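# Stack the 96-well plate from N1 onto K1's plate

## Task

Pick up the 96-well plate sitting in plate nest N1 and set it on top of the plate already in stack rack K1 so the two nest completely, with the upper plate's A1 well directly above the lower plate's A1 well (A1 is at the corner that is cut off on each plate). The lower plate has to remain lying flat in K1. The stack must stay correct on its own, not because the gripper is holding it. Finish by opening the gripper and moving the hand away.

## Robot and tools

Robot: a single Doosan M1013 six-joint arm carrying a Robotiq 2F-140 two-finger gripper. There is only one arm, so every command describes one hand. Joints, base to tip: waist, shoulder, elbow, forearm roll, wrist pitch, wrist roll. Load limits are 309, 309, 145, 40.9, 40.9, 40.9 N m, and the weight of a held part counts toward them.

Frames: every position is in the scene frame, in metres. Its origin lies on the table top under the arm base, +z is up, and +y is to the left when you face along +x. The base may be slightly tilted, and the reported hand position can be off a little, more so far from the base. Orientation is a quaternion with w first (qw, qx, qy, qz). In the gripper's own axes, the fingers point along +z and close along y. end_effector_position is the spot between the pads when they are shut. Closed fingertips stick out about 33 mm past that spot, open ones about 9 mm. Closing pushes the fingertips about 24 mm farther from the arm, so keep that much room above any surface.

A row is the basic command: 10 numbers [x, y, z, qw, qx, qy, qz, position, force_limit, speed]. The first seven give an absolute hand pose (a place to go to, not an offset). The last three are gripper settings, each from -1 to 1. position: +1 is fully open (140 mm), about -0.8 is where the pads touch, and -1 closes until something blocks the fingers. force_limit sets grip strength: roughly 14 N at -1, 60 N at 0, 107 N at +1. speed sets finger speed: about 30, 140 and 250 mm/s at -1, 0 and +1. A row may carry 6 extra numbers from 0 to 1, one stiffness factor per joint in the order above; each factor scales that joint's position gain and stays in force until replaced.

execute_actions(actions): actions is a list of actions; an action is a list of up to 15 rows; each row lasts one 1/30 s step, and a shorter list repeats its final row until 15 steps have passed. Each step, the commanded pose is limited to 70 mm and 16 degrees from the measured pose, so a distant target takes several actions, and after each action the arm only goes as far as the last limited pose. If a target is more than 0.6 m from the hand along any gripper axis at the start of an action, that action is rejected; if the first action fails this, or any action is malformed, nothing runs. Repeat the desired quaternion in every row so the orientation holds. An empty list just reports the state and images.

move(target, speed, stop_force, blocking): target is one row as above. The hand follows a straight line to it, taking 0.5 to 10 s; speed is in m/s from 0.002 to 0.5 (default 0.25), and turning is capped at twice that in rad/s. The path does not avoid obstacles, and the hand may lag, drift or overshoot the set speed, especially with the arm stretched out. stop_force (20 to 80 N, optional, only after the scene has run 0.2 s) halts the path once the estimated push against the motion rises by that amount for two steps; the hand then backs up two steps and holds. Use it only with very slow approaches and without rotating during the move, and leave it out when pulling away from a contact. The arm is stiff, so aiming even slightly past a firm contact without stop_force can trigger a fault. blocking=false returns after 0.5 s while the move continues (not allowed with stop_force); then use wait or stop before sending anything else. The result adds a move: line whose ending is done, contact, held, off_target, moving or fault, plus which limits acted (paced means the pose was clipped; held means a check blocked steps) and the distance left to the target.

wait(seconds): 0 to 10; lets time pass with the last command held, ending early if a running move finishes. stop(): brakes a running move; the fingers keep going. zoom_image(camera, region): camera is cam_head_left (896x504), cam_head_right (896x504) or cam_wrist (616x616); region is [x0, y0, x1, y1] in pixels from the top-left, at most 504 by 504. read_manual(section) only returns licence text. finished_scene(scene) closes the given scene for good and grades it.

Result lines: the state gives the hand position and quaternion and velocities; Hand target is the pose now being driven toward; Joint positions and joint torques follow the joint order. A pose unreachable line means the clearance check altered or blocked the command. object_status: 0 fingers moving, 1 blocked while opening, 2 blocked while closing (a real grasp), 3 reached the requested opening or pads met. After closing with -1, check for 2. To squeeze harder during a grasp, raise force_limit and switch position between -1 and -0.98. position_measured runs in counts from 3 (open) to 230 (pads together).

Hazards: if a joint's contact torque reaches its limit, or an external force of 144 N acts anywhere on the arm, tool or load, the arm halts for 10 s and the rest of the call is dropped. Long holding heats the motors; a MOTOR HOT line warns before an over-temperature stop. Something may briefly pull on a held part or shove a loose one. Never let anything leave the table, and avoid dropping, slamming or hard pressing. Faster, smoother runs with less effort are better.

Each tool is called after "Request:" as name(argument=value, ...) on one line, values as JSON.

## Session

Request:
execute_actions(actions=[])

Scene clock: 0.00 s.
end_effector_position=(+0.0759, -0.3398, +0.1240) position_measured=3 object_status=3 end_effector_quat_wxyz=(+0.200, -0.449, +0.824, -0.282) end_effector_velocity=(-0.000, +0.000, -0.000) end_effector_angular_velocity=(+0.001, -0.000, +0.000)
Joint positions: [-2.187  0.007  2.643  0.988  0.876  0.767]
Joint velocities: [-0.     0.    -0.    -0.001  0.     0.001]
Joint torques (N m, as the joint torque sensors report them, + toward a larger angle): no reading
Hand target: +0.076, -0.340, +0.124; +0.200, -0.449, +0.824, -0.282
Joint stiffness scale: [1. 1. 1. 1. 1. 1.]

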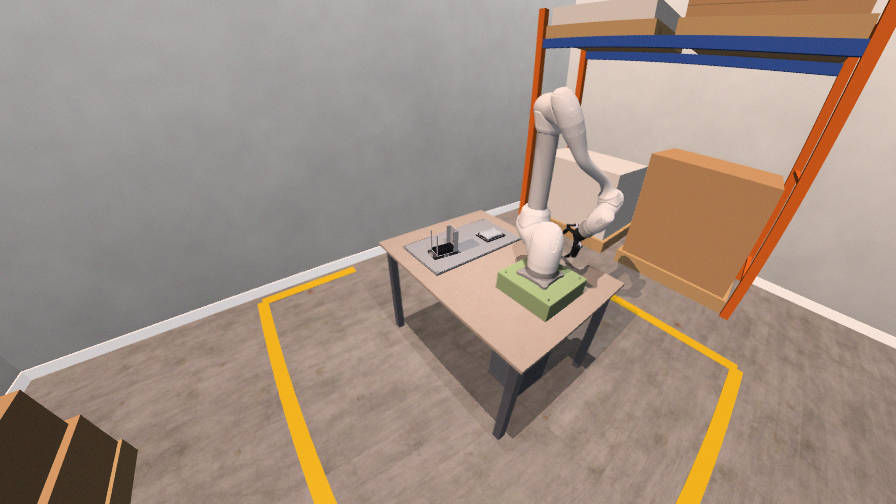

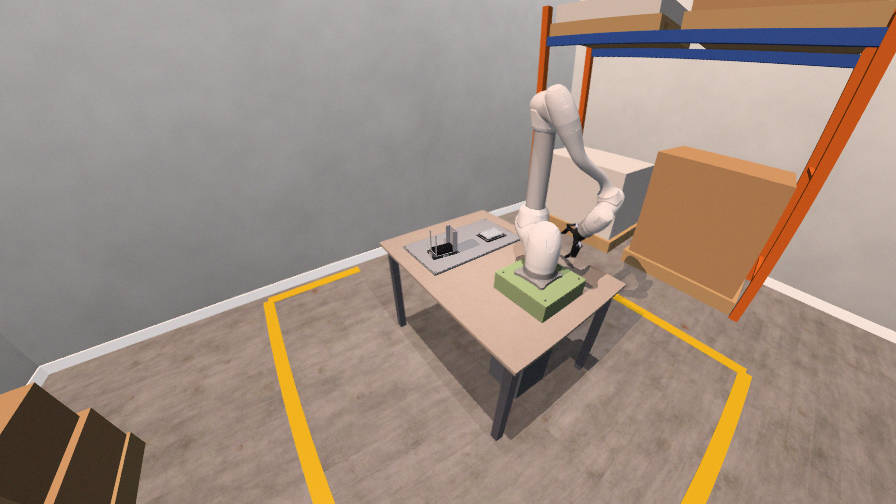

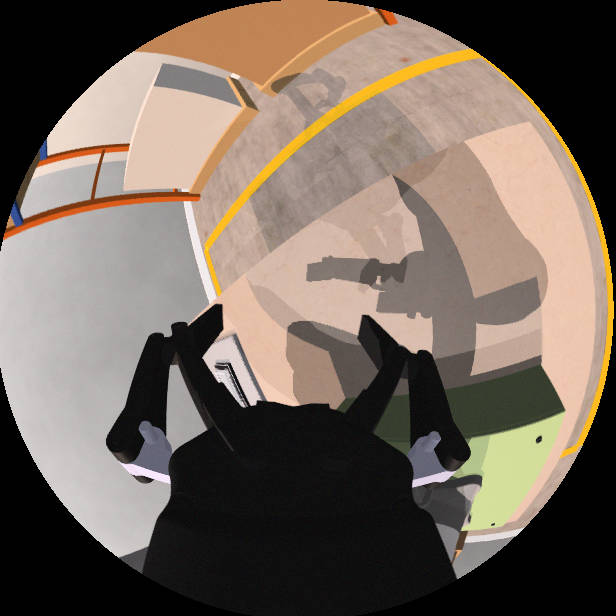

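Request:
zoom_image(camera="cam_head_left", region=[380, 190, 540, 290])

Region (380, 190, 540, 290) of cam_head_left's 896x504 image, scaled by 3.150, with more detail than that image has; it fills the top 315 rows of this view, and the rest is white.

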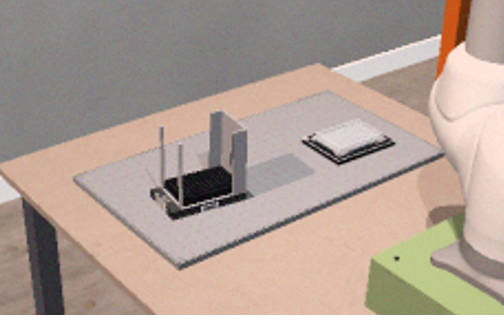

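Request:
move(target=[0.3,-0.3,0.4,0,0,1,0,1,0,0])

Request:
move(target=[0.55,-0.05,0.4,0,0,1,0,1,0,0])

Scene clock: 3.33 s.
end_effector_position=(+0.3003, -0.2992, +0.4010) position_measured=3 object_status=3 end_effector_quat_wxyz=(+0.004, +0.000, +1.000, -0.001) end_effector_velocity=(+0.000, +0.000, +0.001) end_effector_angular_velocity=(+0.004, +0.007, -0.006)
Joint positions: [-0.905 -0.2    1.999 -0.001  1.337  3.853]
Joint velocities: [ 0.004  0.004 -0.006 -0.003  0.01   0.011]
Joint torques (N m, as the joint torque sensors report them, + toward a larger angle): [  0.3  -17.22 -42.9    5.14  -0.49   0.38]
Hand target: +0.301, -0.300, +0.401; +0.001, +0.000, +1.000, -0.000
Off the commanded pose: 0.001 m, 1 deg.
Joint stiffness scale: [1. 1. 1. 1. 1. 1.]
move: done

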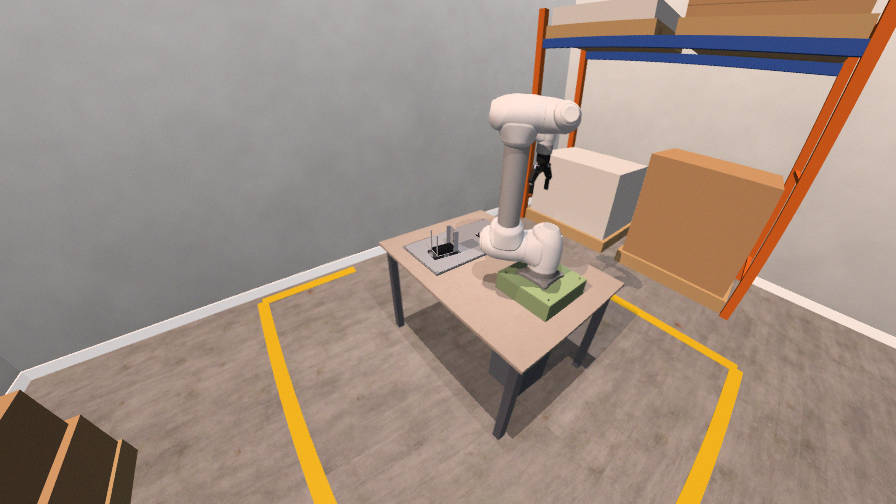

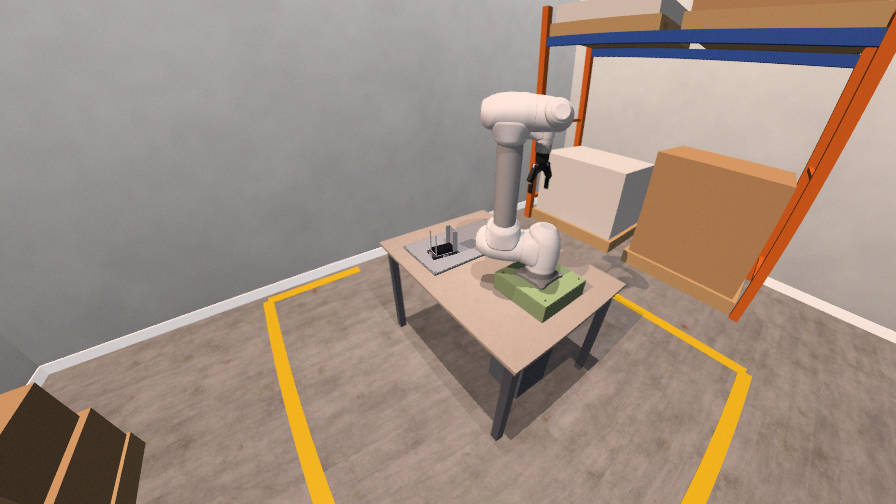

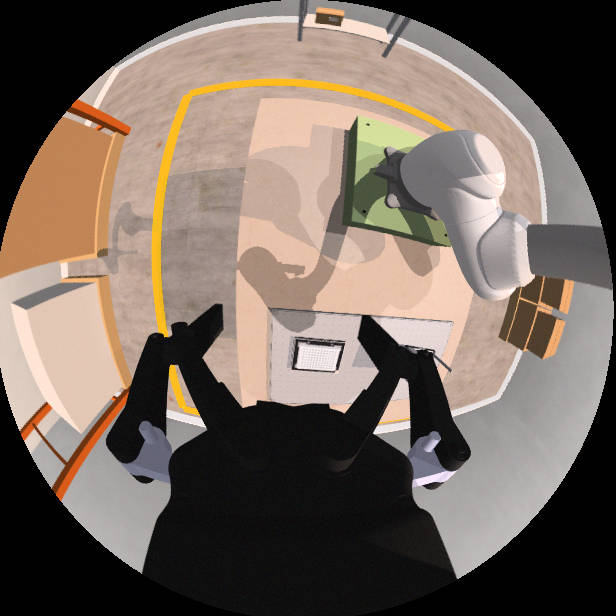

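Scene clock: 5.33 s.
end_effector_position=(+0.5477, -0.0506, +0.4012) position_measured=3 object_status=3 end_effector_quat_wxyz=(+0.001, -0.000, +1.000, +0.001) end_effector_velocity=(+0.002, +0.001, +0.000) end_effector_angular_velocity=(-0.001, -0.001, -0.001)
Joint positions: [-0.197  0.018  1.807 -0.001  1.321  4.56 ]
Joint velocities: [ 0.003  0.002 -0.003 -0.001  0.     0.004]
Joint torques (N m, as the joint torque sensors report them, + toward a larger angle): [  2.73 -42.31 -43.13   4.62  -0.32  -0.15]
Hand target: +0.551, -0.050, +0.400; +0.000, -0.000, +1.000, +0.000
Off the commanded pose: 0.003 m, 0 deg.
Joint stiffness scale: [1. 1. 1. 1. 1. 1.]
move: done

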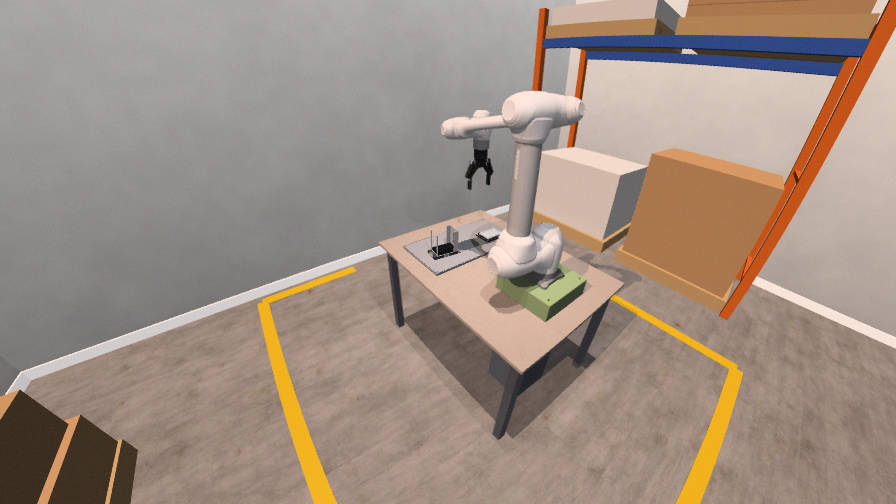

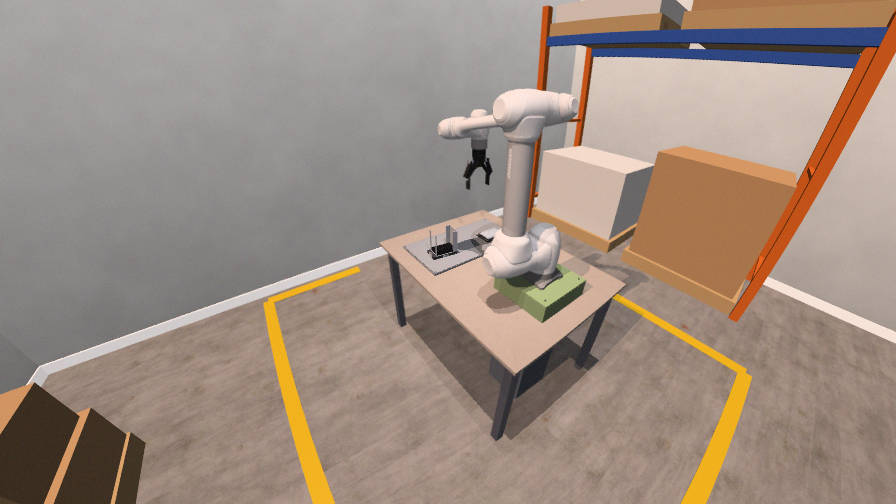

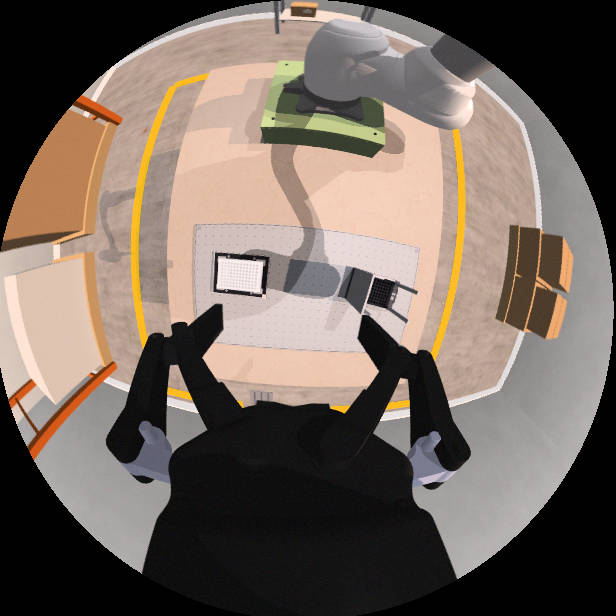

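Request:
move(target=[0.58,-0.21,0.2,0,-0.7071,0.7071,0,1,0,0])

Request:
zoom_image(camera="cam_wrist", region=[150, 150, 450, 450])

Scene clock: 9.43 s.
end_effector_position=(+0.5814, -0.2089, +0.2043) position_measured=3 object_status=3 end_effector_quat_wxyz=(-0.001, +0.706, -0.708, +0.002) end_effector_velocity=(+0.001, -0.001, -0.001) end_effector_angular_velocity=(-0.000, -0.002, +0.012)
Joint positions: [-0.443  0.256  1.918 -0.005  0.968  2.749]
Joint velocities: [-0.002  0.001 -0.     0.001 -0.003 -0.014]
Joint torques (N m, as the joint torque sensors report them, + toward a larger angle): [  0.17 -62.   -36.69   3.92   0.07  -0.01]
Hand target: +0.580, -0.210, +0.200; +0.000, +0.707, -0.707, -0.000
Off the commanded pose: 0.005 m, 0 deg.
Joint stiffness scale: [1. 1. 1. 1. 1. 1.]
move: off_target

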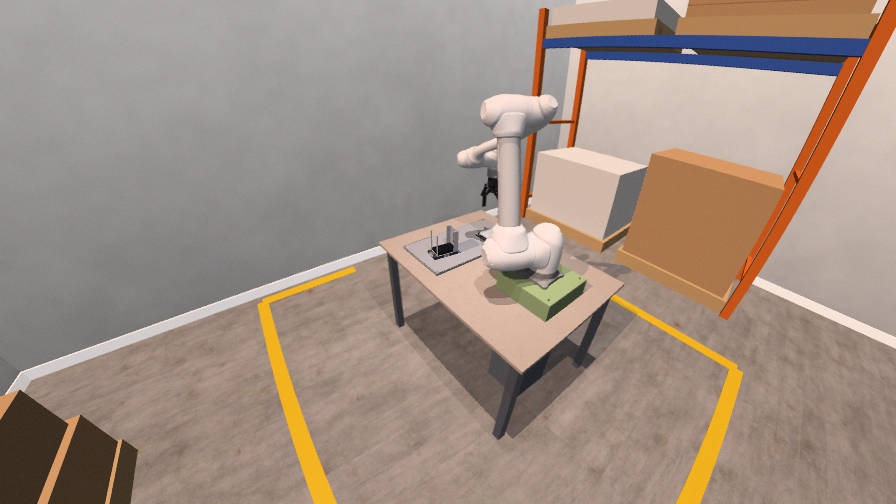

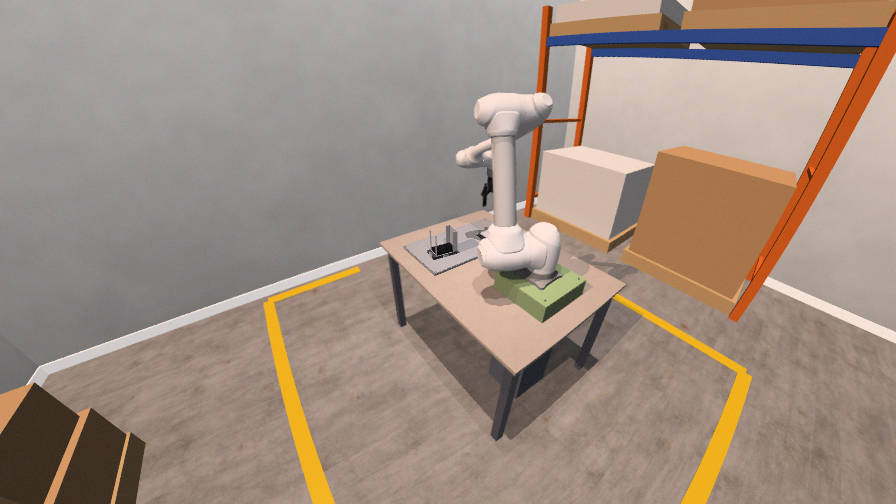

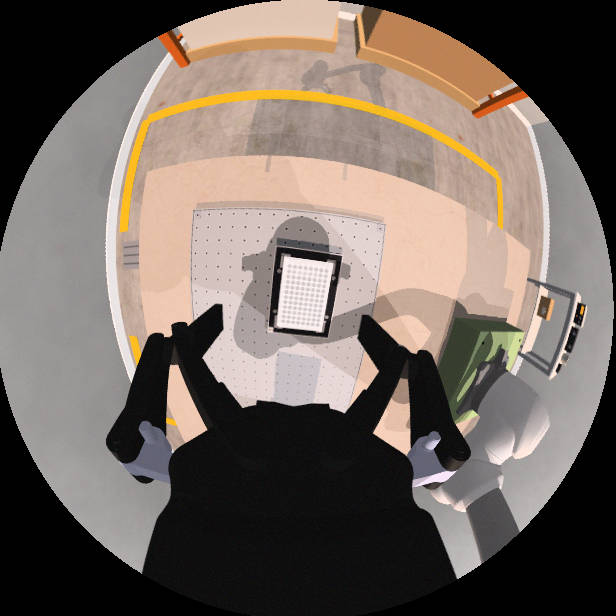

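Region (150, 150, 450, 450) of cam_wrist's 616x616 image, scaled by 1.680, with more detail than that image has.

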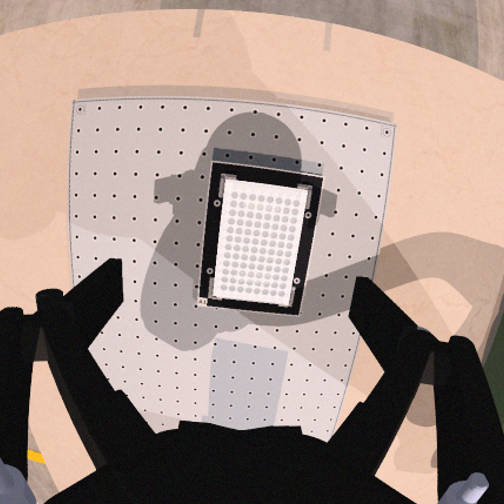

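Request:
zoom_image(camera="cam_wrist", region=[250, 230, 370, 350])

Request:
move(target=[0.58,0.14,0.3,0,-0.7071,0.7071,0,1,0,0])

Request:
zoom_image(camera="cam_wrist", region=[200, 200, 400, 400])

Region (250, 230, 370, 350) of cam_wrist's 616x616 image, scaled by 4.200, with more detail than that image has.

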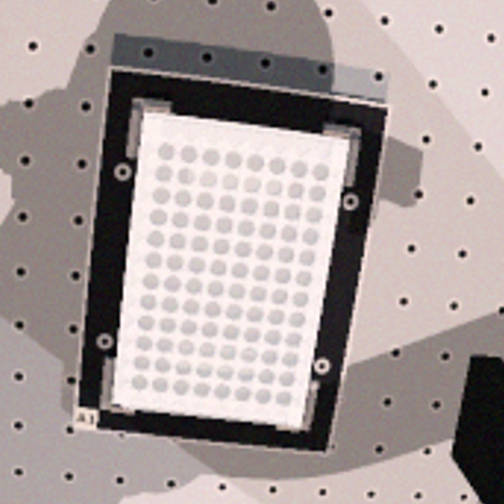

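Scene clock: 11.83 s.
end_effector_position=(+0.5803, +0.1382, +0.2994) position_measured=3 object_status=3 end_effector_quat_wxyz=(-0.001, +0.708, -0.707, +0.001) end_effector_velocity=(-0.000, +0.002, +0.000) end_effector_angular_velocity=(+0.001, +0.001, -0.002)
Joint positions: [ 0.133  0.148  1.859 -0.003  1.138  3.32 ]
Joint velocities: [ 0.002  0.    -0.001  0.001  0.002  0.004]
Joint torques (N m, as the joint torque sensors report them, + toward a larger angle): [  1.35 -53.02 -40.69   4.46  -0.24  -0.43]
Hand target: +0.580, +0.140, +0.300; -0.000, +0.707, -0.707, -0.000
Off the commanded pose: 0.002 m, 0 deg.
Joint stiffness scale: [1. 1. 1. 1. 1. 1.]
move: done

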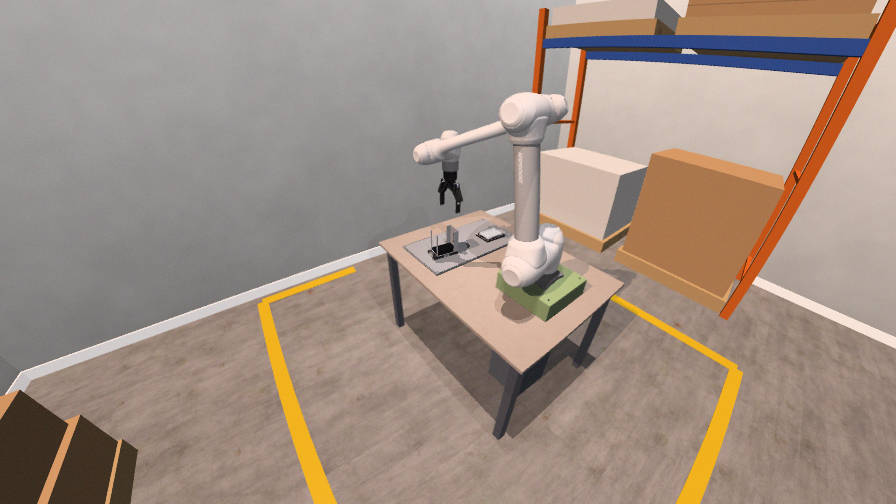

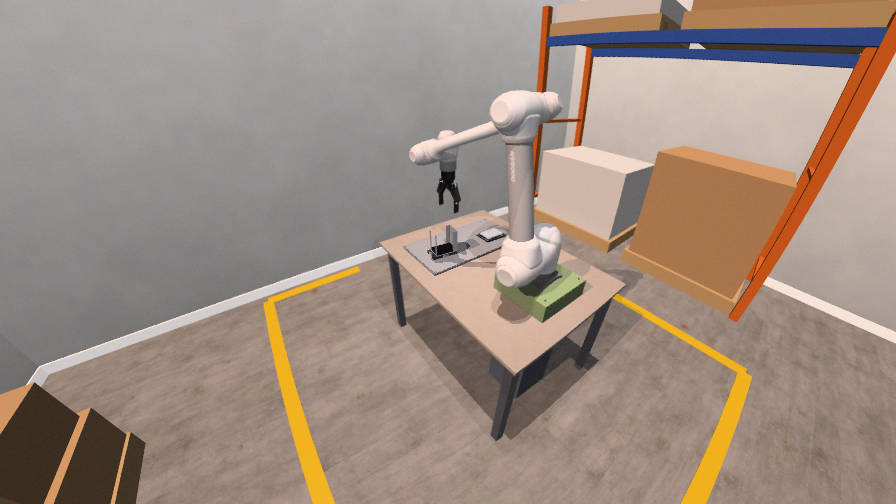

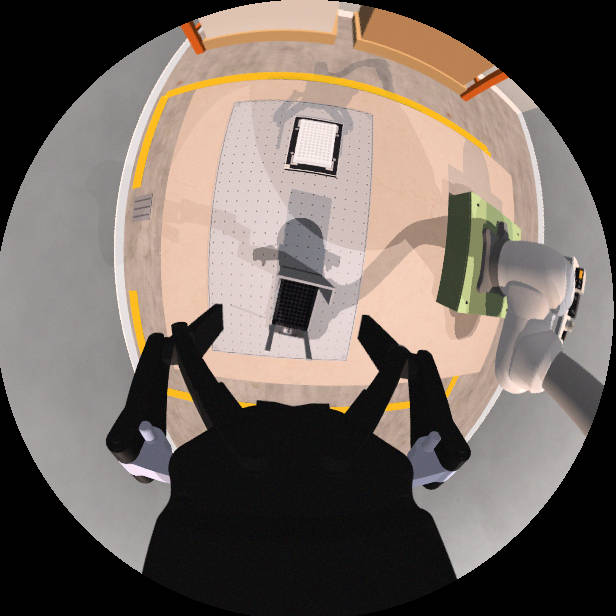

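Region (200, 200, 400, 400) of cam_wrist's 616x616 image, scaled by 2.520, with more detail than that image has.

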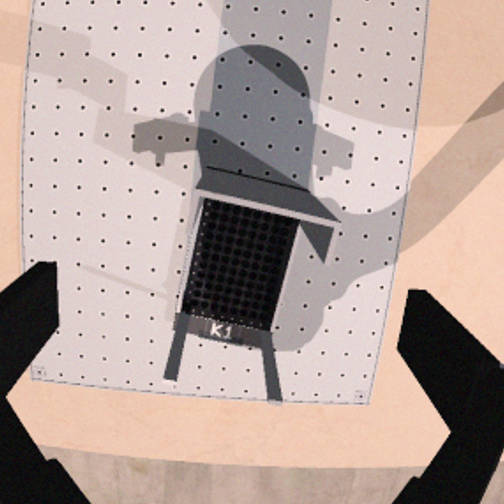

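Request:
move(target=[0.585,0.21,0.21,0,-0.7071,0.7071,0,1,0,0])

Request:
zoom_image(camera="cam_wrist", region=[220, 200, 380, 360])

Scene clock: 13.07 s.
end_effector_position=(+0.5864, +0.2082, +0.2142) position_measured=3 object_status=3 end_effector_quat_wxyz=(-0.001, +0.708, -0.707, +0.002) end_effector_velocity=(+0.001, +0.001, -0.001) end_effector_angular_velocity=(+0.002, -0.001, -0.003)
Joint positions: [ 0.242  0.255  1.9   -0.003  0.989  3.429]
Joint velocities: [ 0.001  0.001  0.     0.002 -0.003  0.002]
Joint torques (N m, as the joint torque sensors report them, + toward a larger angle): [  0.84 -65.55 -37.84   4.03  -0.49   0.11]
Hand target: +0.585, +0.210, +0.210; -0.000, +0.707, -0.707, -0.000
Off the commanded pose: 0.005 m, 0 deg.
Joint stiffness scale: [1. 1. 1. 1. 1. 1.]
move: off_target

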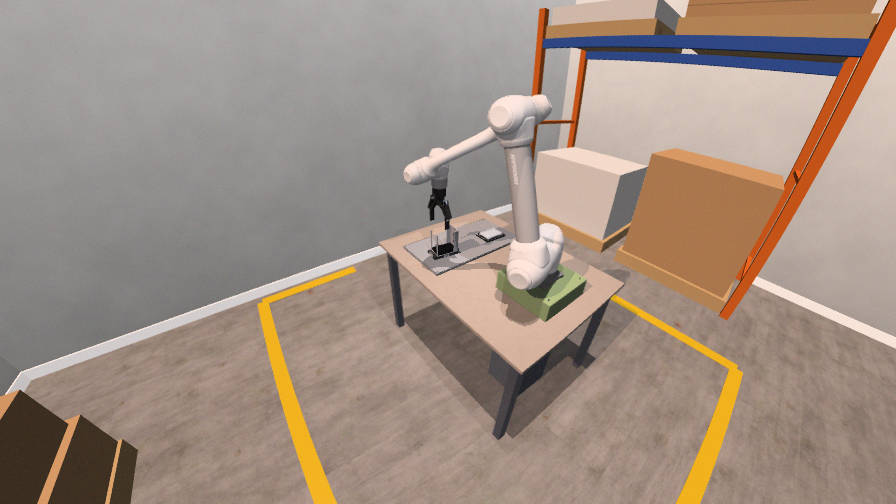

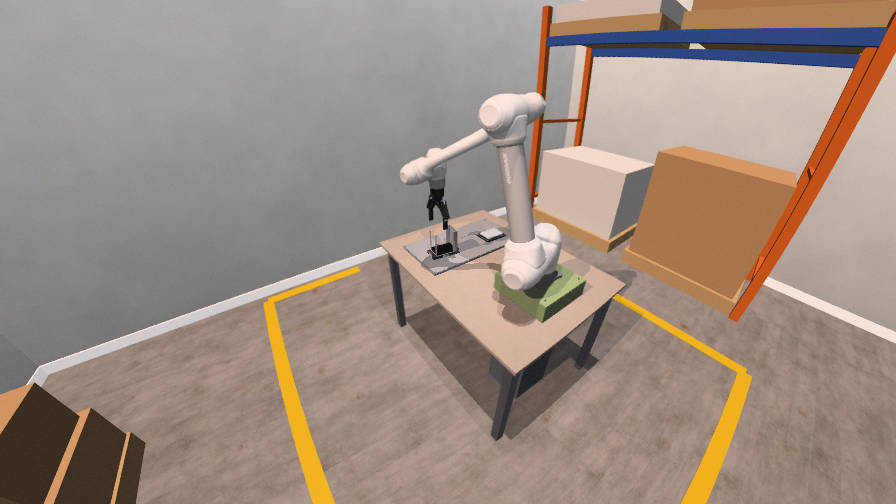

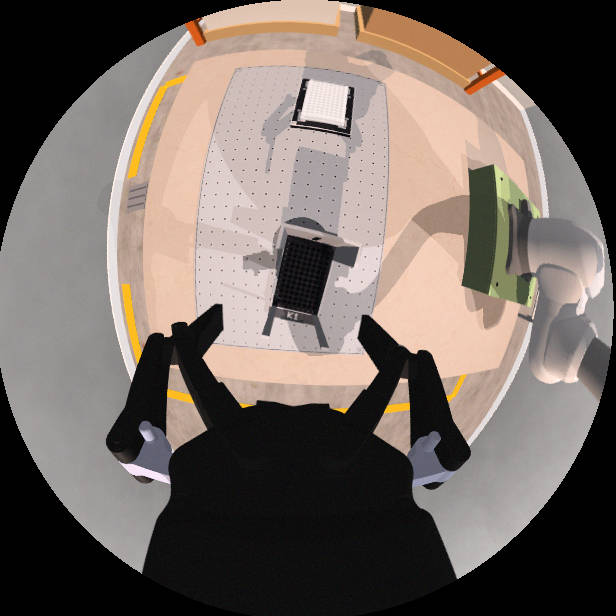

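Region (220, 200, 380, 360) of cam_wrist's 616x616 image, scaled by 3.150, with more detail than that image has.

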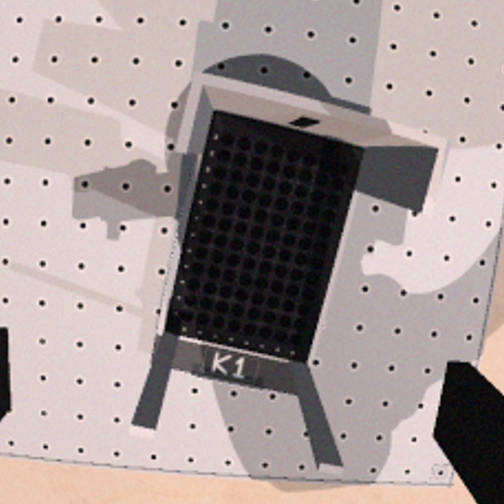

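Request:
move(target=[0.552,-0.21,0.2,0,-0.7071,0.7071,0,1,0,0])

Request:
move(target=[0.552,-0.21,0.08,0,-0.7071,0.7071,0,1,0,0], speed=0.15)

Request:
zoom_image(camera="cam_wrist", region=[170, 170, 420, 420])

Scene clock: 16.07 s.
end_effector_position=(+0.5503, -0.2079, +0.2016) position_measured=3 object_status=3 end_effector_quat_wxyz=(-0.000, +0.707, -0.708, +0.000) end_effector_velocity=(+0.000, -0.002, +0.000) end_effector_angular_velocity=(-0.000, -0.001, +0.001)
Joint positions: [-0.461  0.218  1.974 -0.005  0.953  2.73 ]
Joint velocities: [-0.003  0.    -0.001  0.    -0.    -0.004]
Joint torques (N m, as the joint torque sensors report them, + toward a larger angle): [  2.36 -54.5  -34.95   4.09  -0.33   0.46]
Hand target: +0.551, -0.211, +0.200; +0.001, +0.707, -0.707, +0.000
Off the commanded pose: 0.003 m, 0 deg.
Joint stiffness scale: [1. 1. 1. 1. 1. 1.]
move: done

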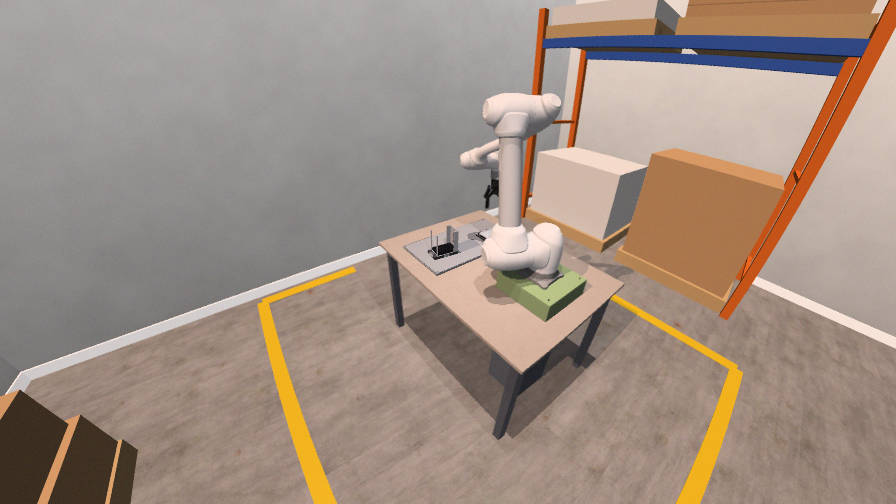

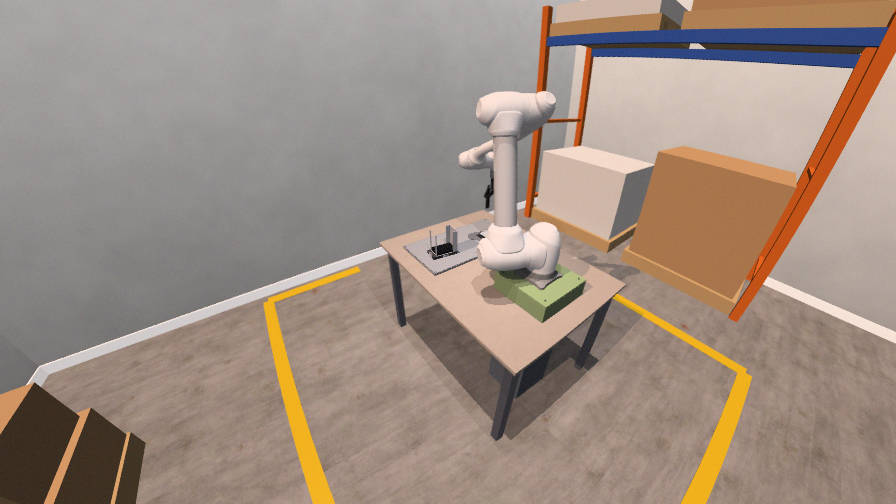

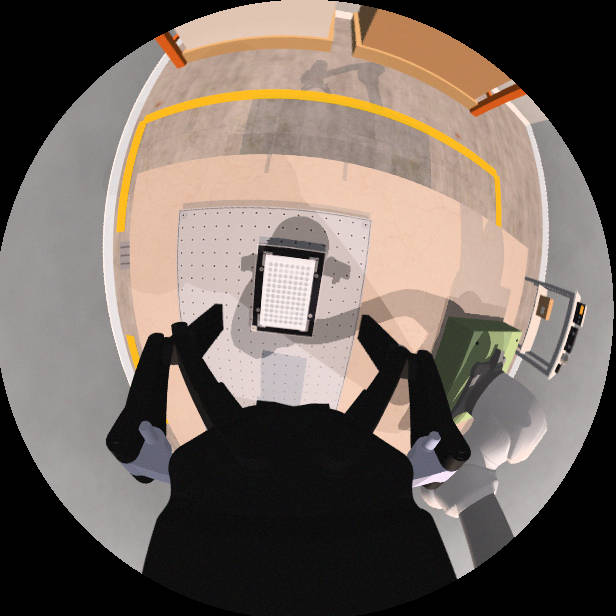

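Scene clock: 17.37 s.
end_effector_position=(+0.5543, -0.2091, +0.0840) position_measured=3 object_status=3 end_effector_quat_wxyz=(-0.001, +0.707, -0.708, +0.002) end_effector_velocity=(+0.002, -0.001, -0.002) end_effector_angular_velocity=(-0.001, -0.003, -0.001)
Joint positions: [-0.462  0.362  2.052 -0.005  0.728  2.73 ]
Joint velocities: [-0.     0.003 -0.    -0.    -0.006  0.001]
Joint torques (N m, as the joint torque sensors report them, + toward a larger angle): [  2.01 -68.41 -29.86   3.29  -0.01   0.13]
Hand target: +0.552, -0.210, +0.080; -0.000, +0.707, -0.707, -0.000
Off the commanded pose: 0.005 m, 0 deg.
Joint stiffness scale: [1. 1. 1. 1. 1. 1.]
move: off_target

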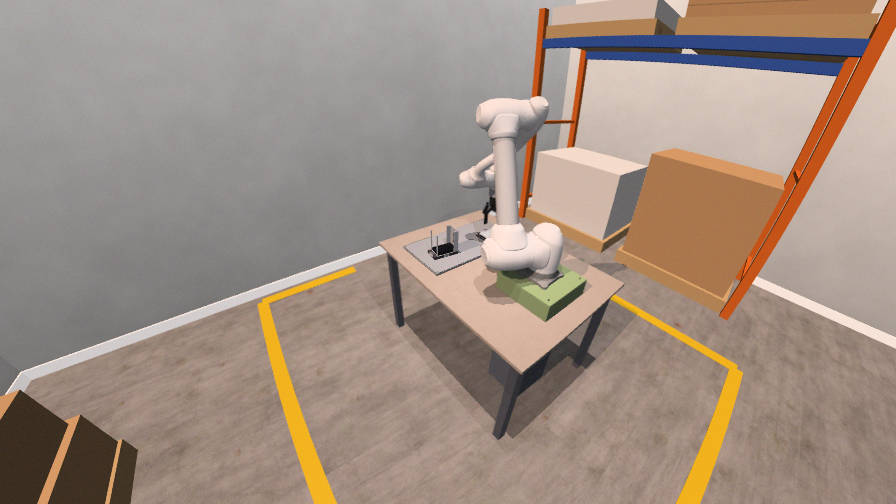

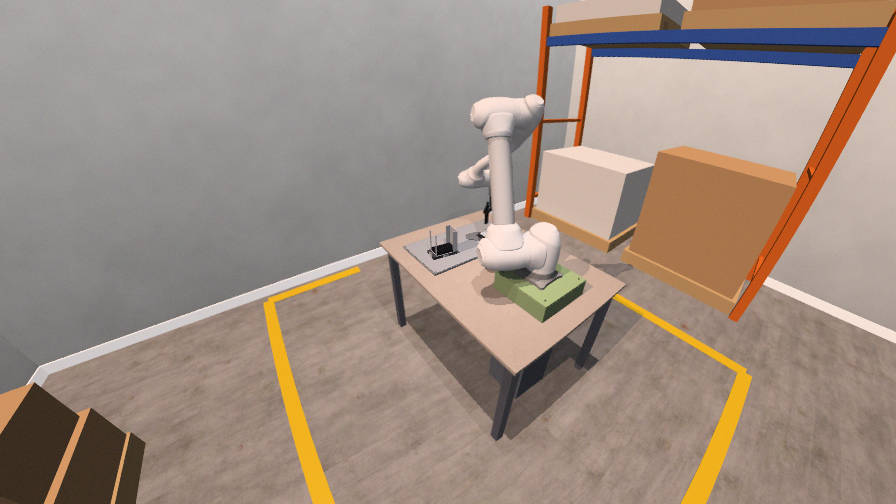

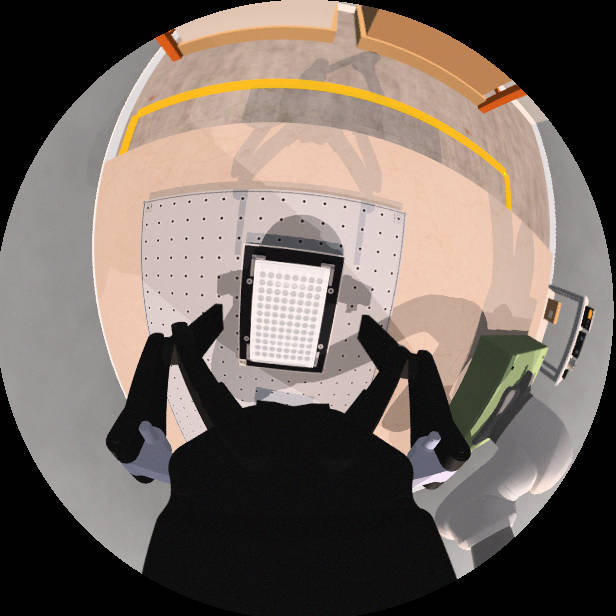

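Region (170, 170, 420, 420) of cam_wrist's 616x616 image, scaled by 2.016, with more detail than that image has.

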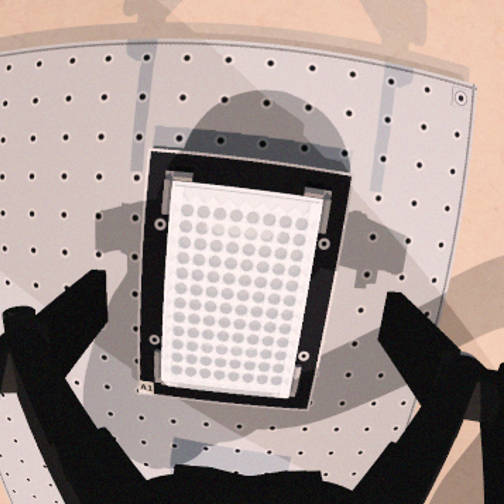

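Request:
zoom_image(camera="cam_wrist", region=[225, 245, 355, 385])

Request:
move(target=[0.552,-0.214,0.05,0,-0.7071,0.7071,0,0.6,0,0], speed=0.05)

Request:
zoom_image(camera="cam_wrist", region=[170, 170, 420, 420])

Request:
zoom_image(camera="cam_head_left", region=[440, 180, 540, 260])

Region (225, 245, 355, 385) of cam_wrist's 616x616 image, scaled by 3.600, with more detail than that image has; it fills the left 468 columns of this view, and the rest is white.

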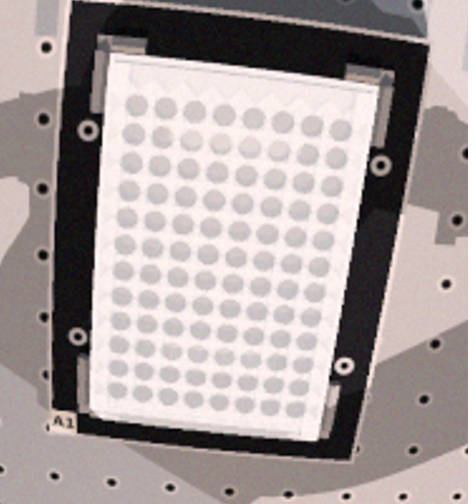

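Scene clock: 18.87 s.
end_effector_position=(+0.5545, -0.2131, +0.0540) position_measured=53 object_status=3 end_effector_quat_wxyz=(-0.001, +0.706, -0.708, +0.002) end_effector_velocity=(+0.000, -0.000, -0.001) end_effector_angular_velocity=(-0.000, -0.001, +0.001)
Joint positions: [-0.468  0.405  2.063 -0.005  0.673  2.724]
Joint velocities: [ 0.     0.002  0.001  0.    -0.004 -0.001]
Joint torques (N m, as the joint torque sensors report them, + toward a larger angle): [  1.05 -69.26 -27.73   3.16   0.46   0.04]
Hand target: +0.552, -0.214, +0.050; -0.000, +0.707, -0.707, -0.000
Off the commanded pose: 0.005 m, 0 deg.
Joint stiffness scale: [1. 1. 1. 1. 1. 1.]
move: off_target

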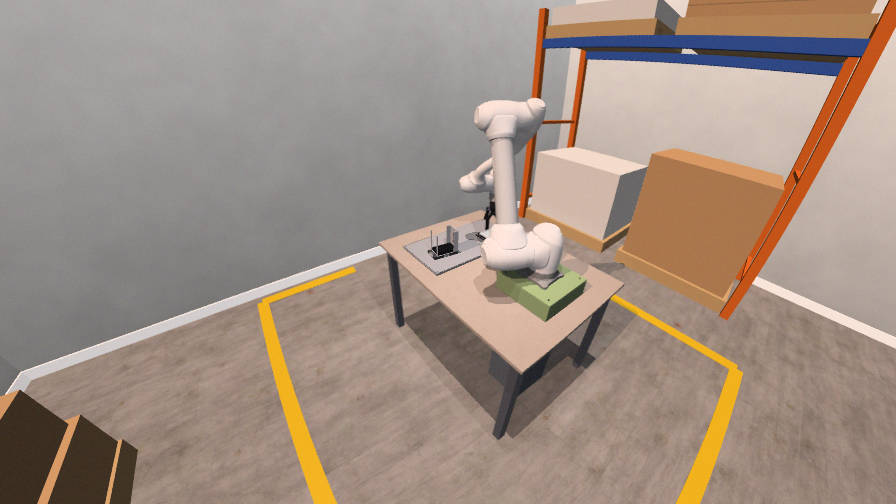

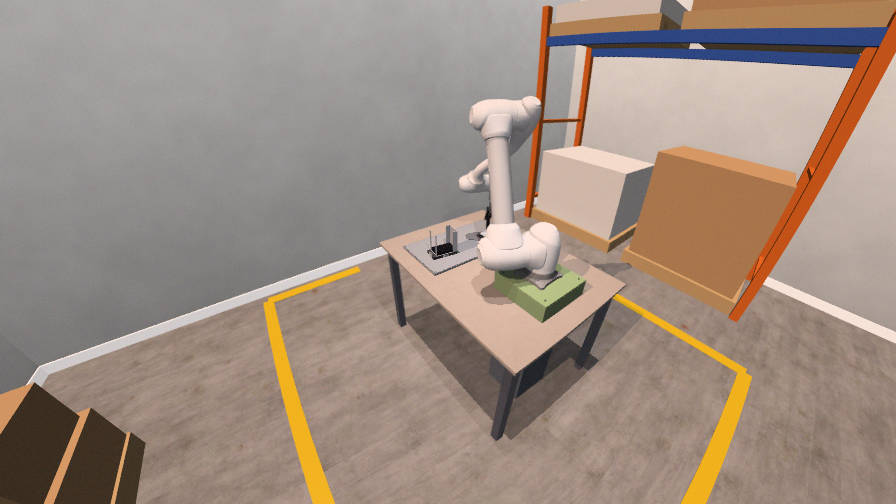

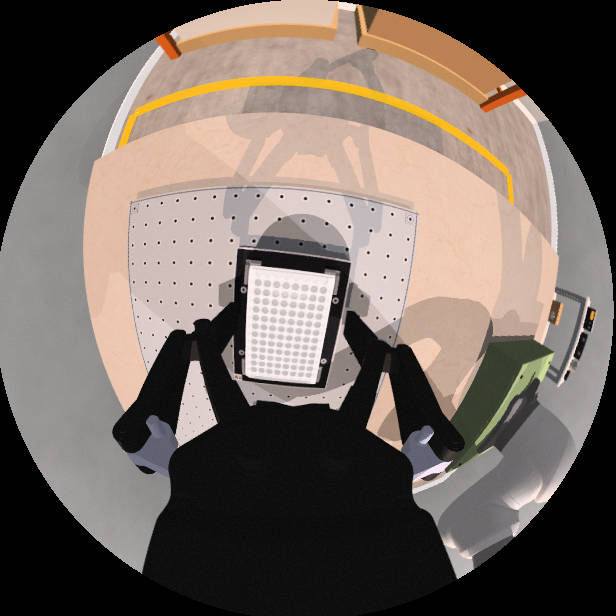

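Region (170, 170, 420, 420) of cam_wrist's 616x616 image, scaled by 2.016, with more detail than that image has.

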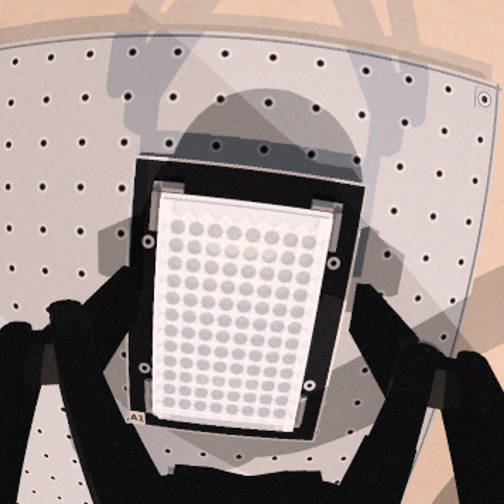

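Region (440, 180, 540, 260) of cam_head_left's 896x504 image, scaled by 5.040, with more detail than that image has; it fills the top 403 rows of this view, and the rest is white.

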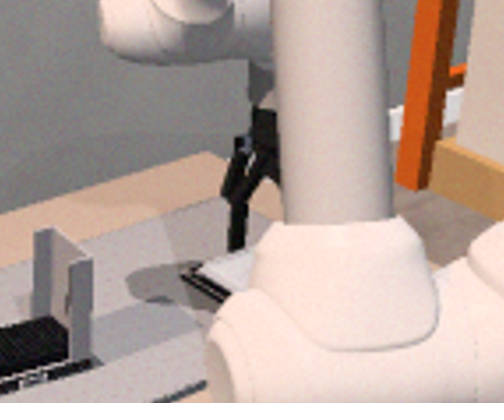

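Request:
move(target=[0.555,-0.214,0.02,0,-0.7071,0.7071,0,0.47,0,0], speed=0.008, stop_force=20)

Request:
zoom_image(camera="cam_wrist", region=[170, 170, 420, 420])

Scene clock: 21.00 s.
end_effector_position=(+0.5566, -0.2140, +0.0479) position_measured=70 object_status=3 end_effector_quat_wxyz=(-0.002, +0.706, -0.708, +0.003) end_effector_velocity=(-0.000, +0.000, +0.000) end_effector_angular_velocity=(-0.000, +0.000, +0.001)
Joint positions: [-0.468  0.416  2.064 -0.005  0.659  2.724]
Joint velocities: [ 0.    -0.     0.    -0.001  0.    -0.   ]
Joint torques (N m, as the joint torque sensors report them, + toward a larger angle): [  1.61 -54.39 -20.57   3.42  -2.31  -0.36]
Hand target: +0.557, -0.214, +0.048; -0.002, +0.706, -0.708, +0.003
Off the commanded pose: 0.028 m, 0 deg.
Joint stiffness scale: [1. 1. 1. 1. 1. 1.]
move: contact

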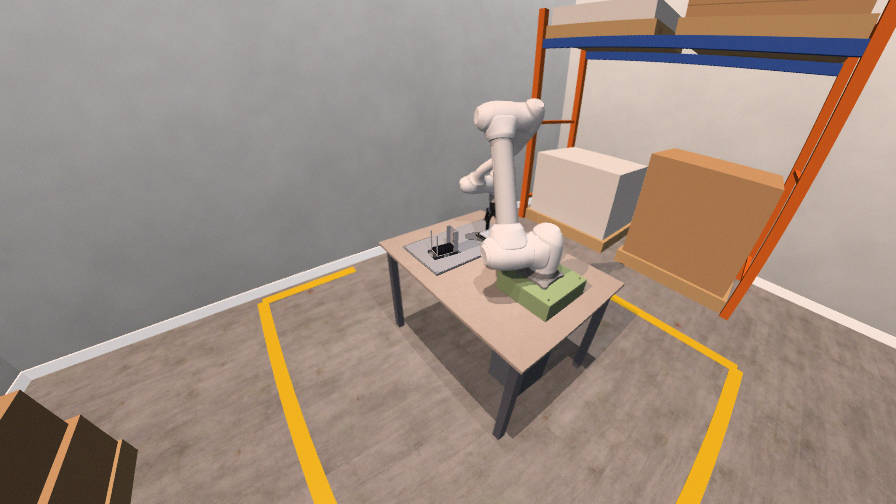

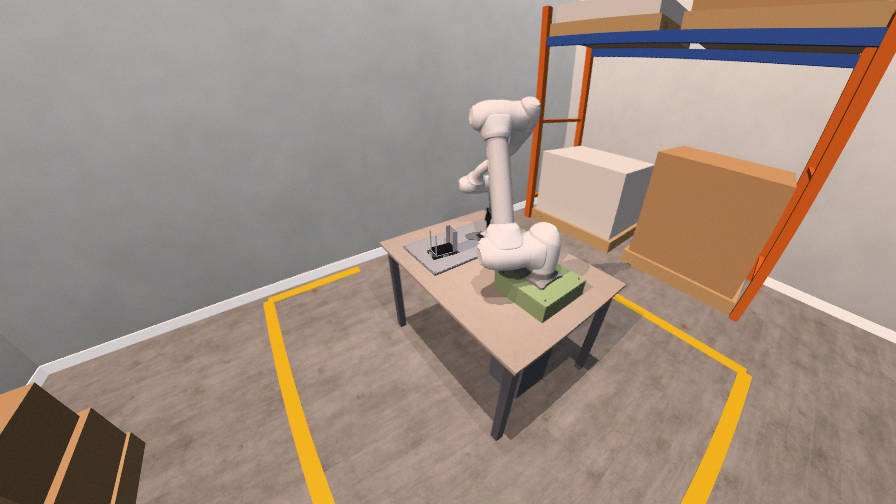

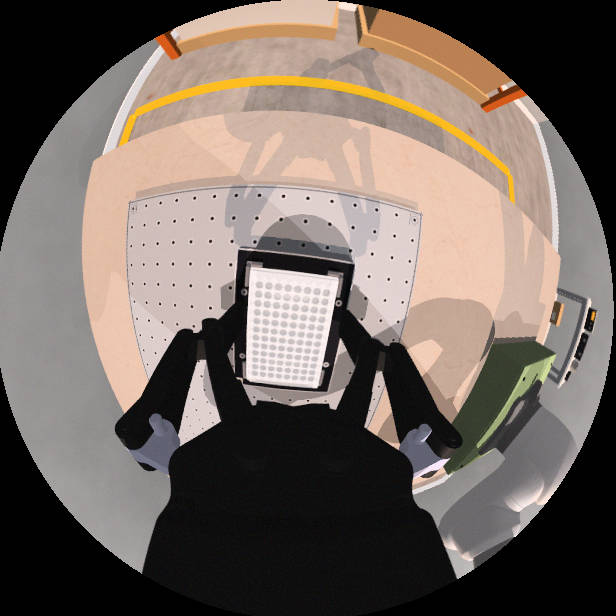

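Region (170, 170, 420, 420) of cam_wrist's 616x616 image, scaled by 2.016, with more detail than that image has.

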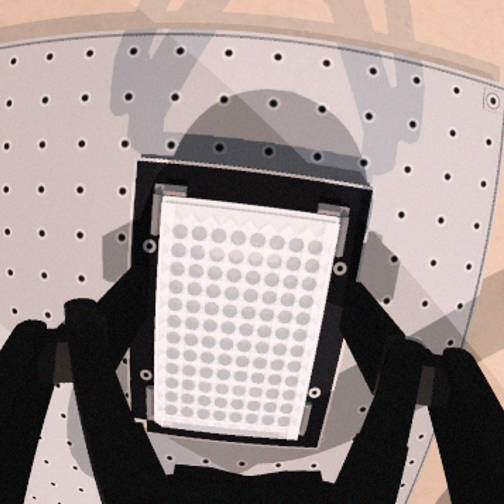

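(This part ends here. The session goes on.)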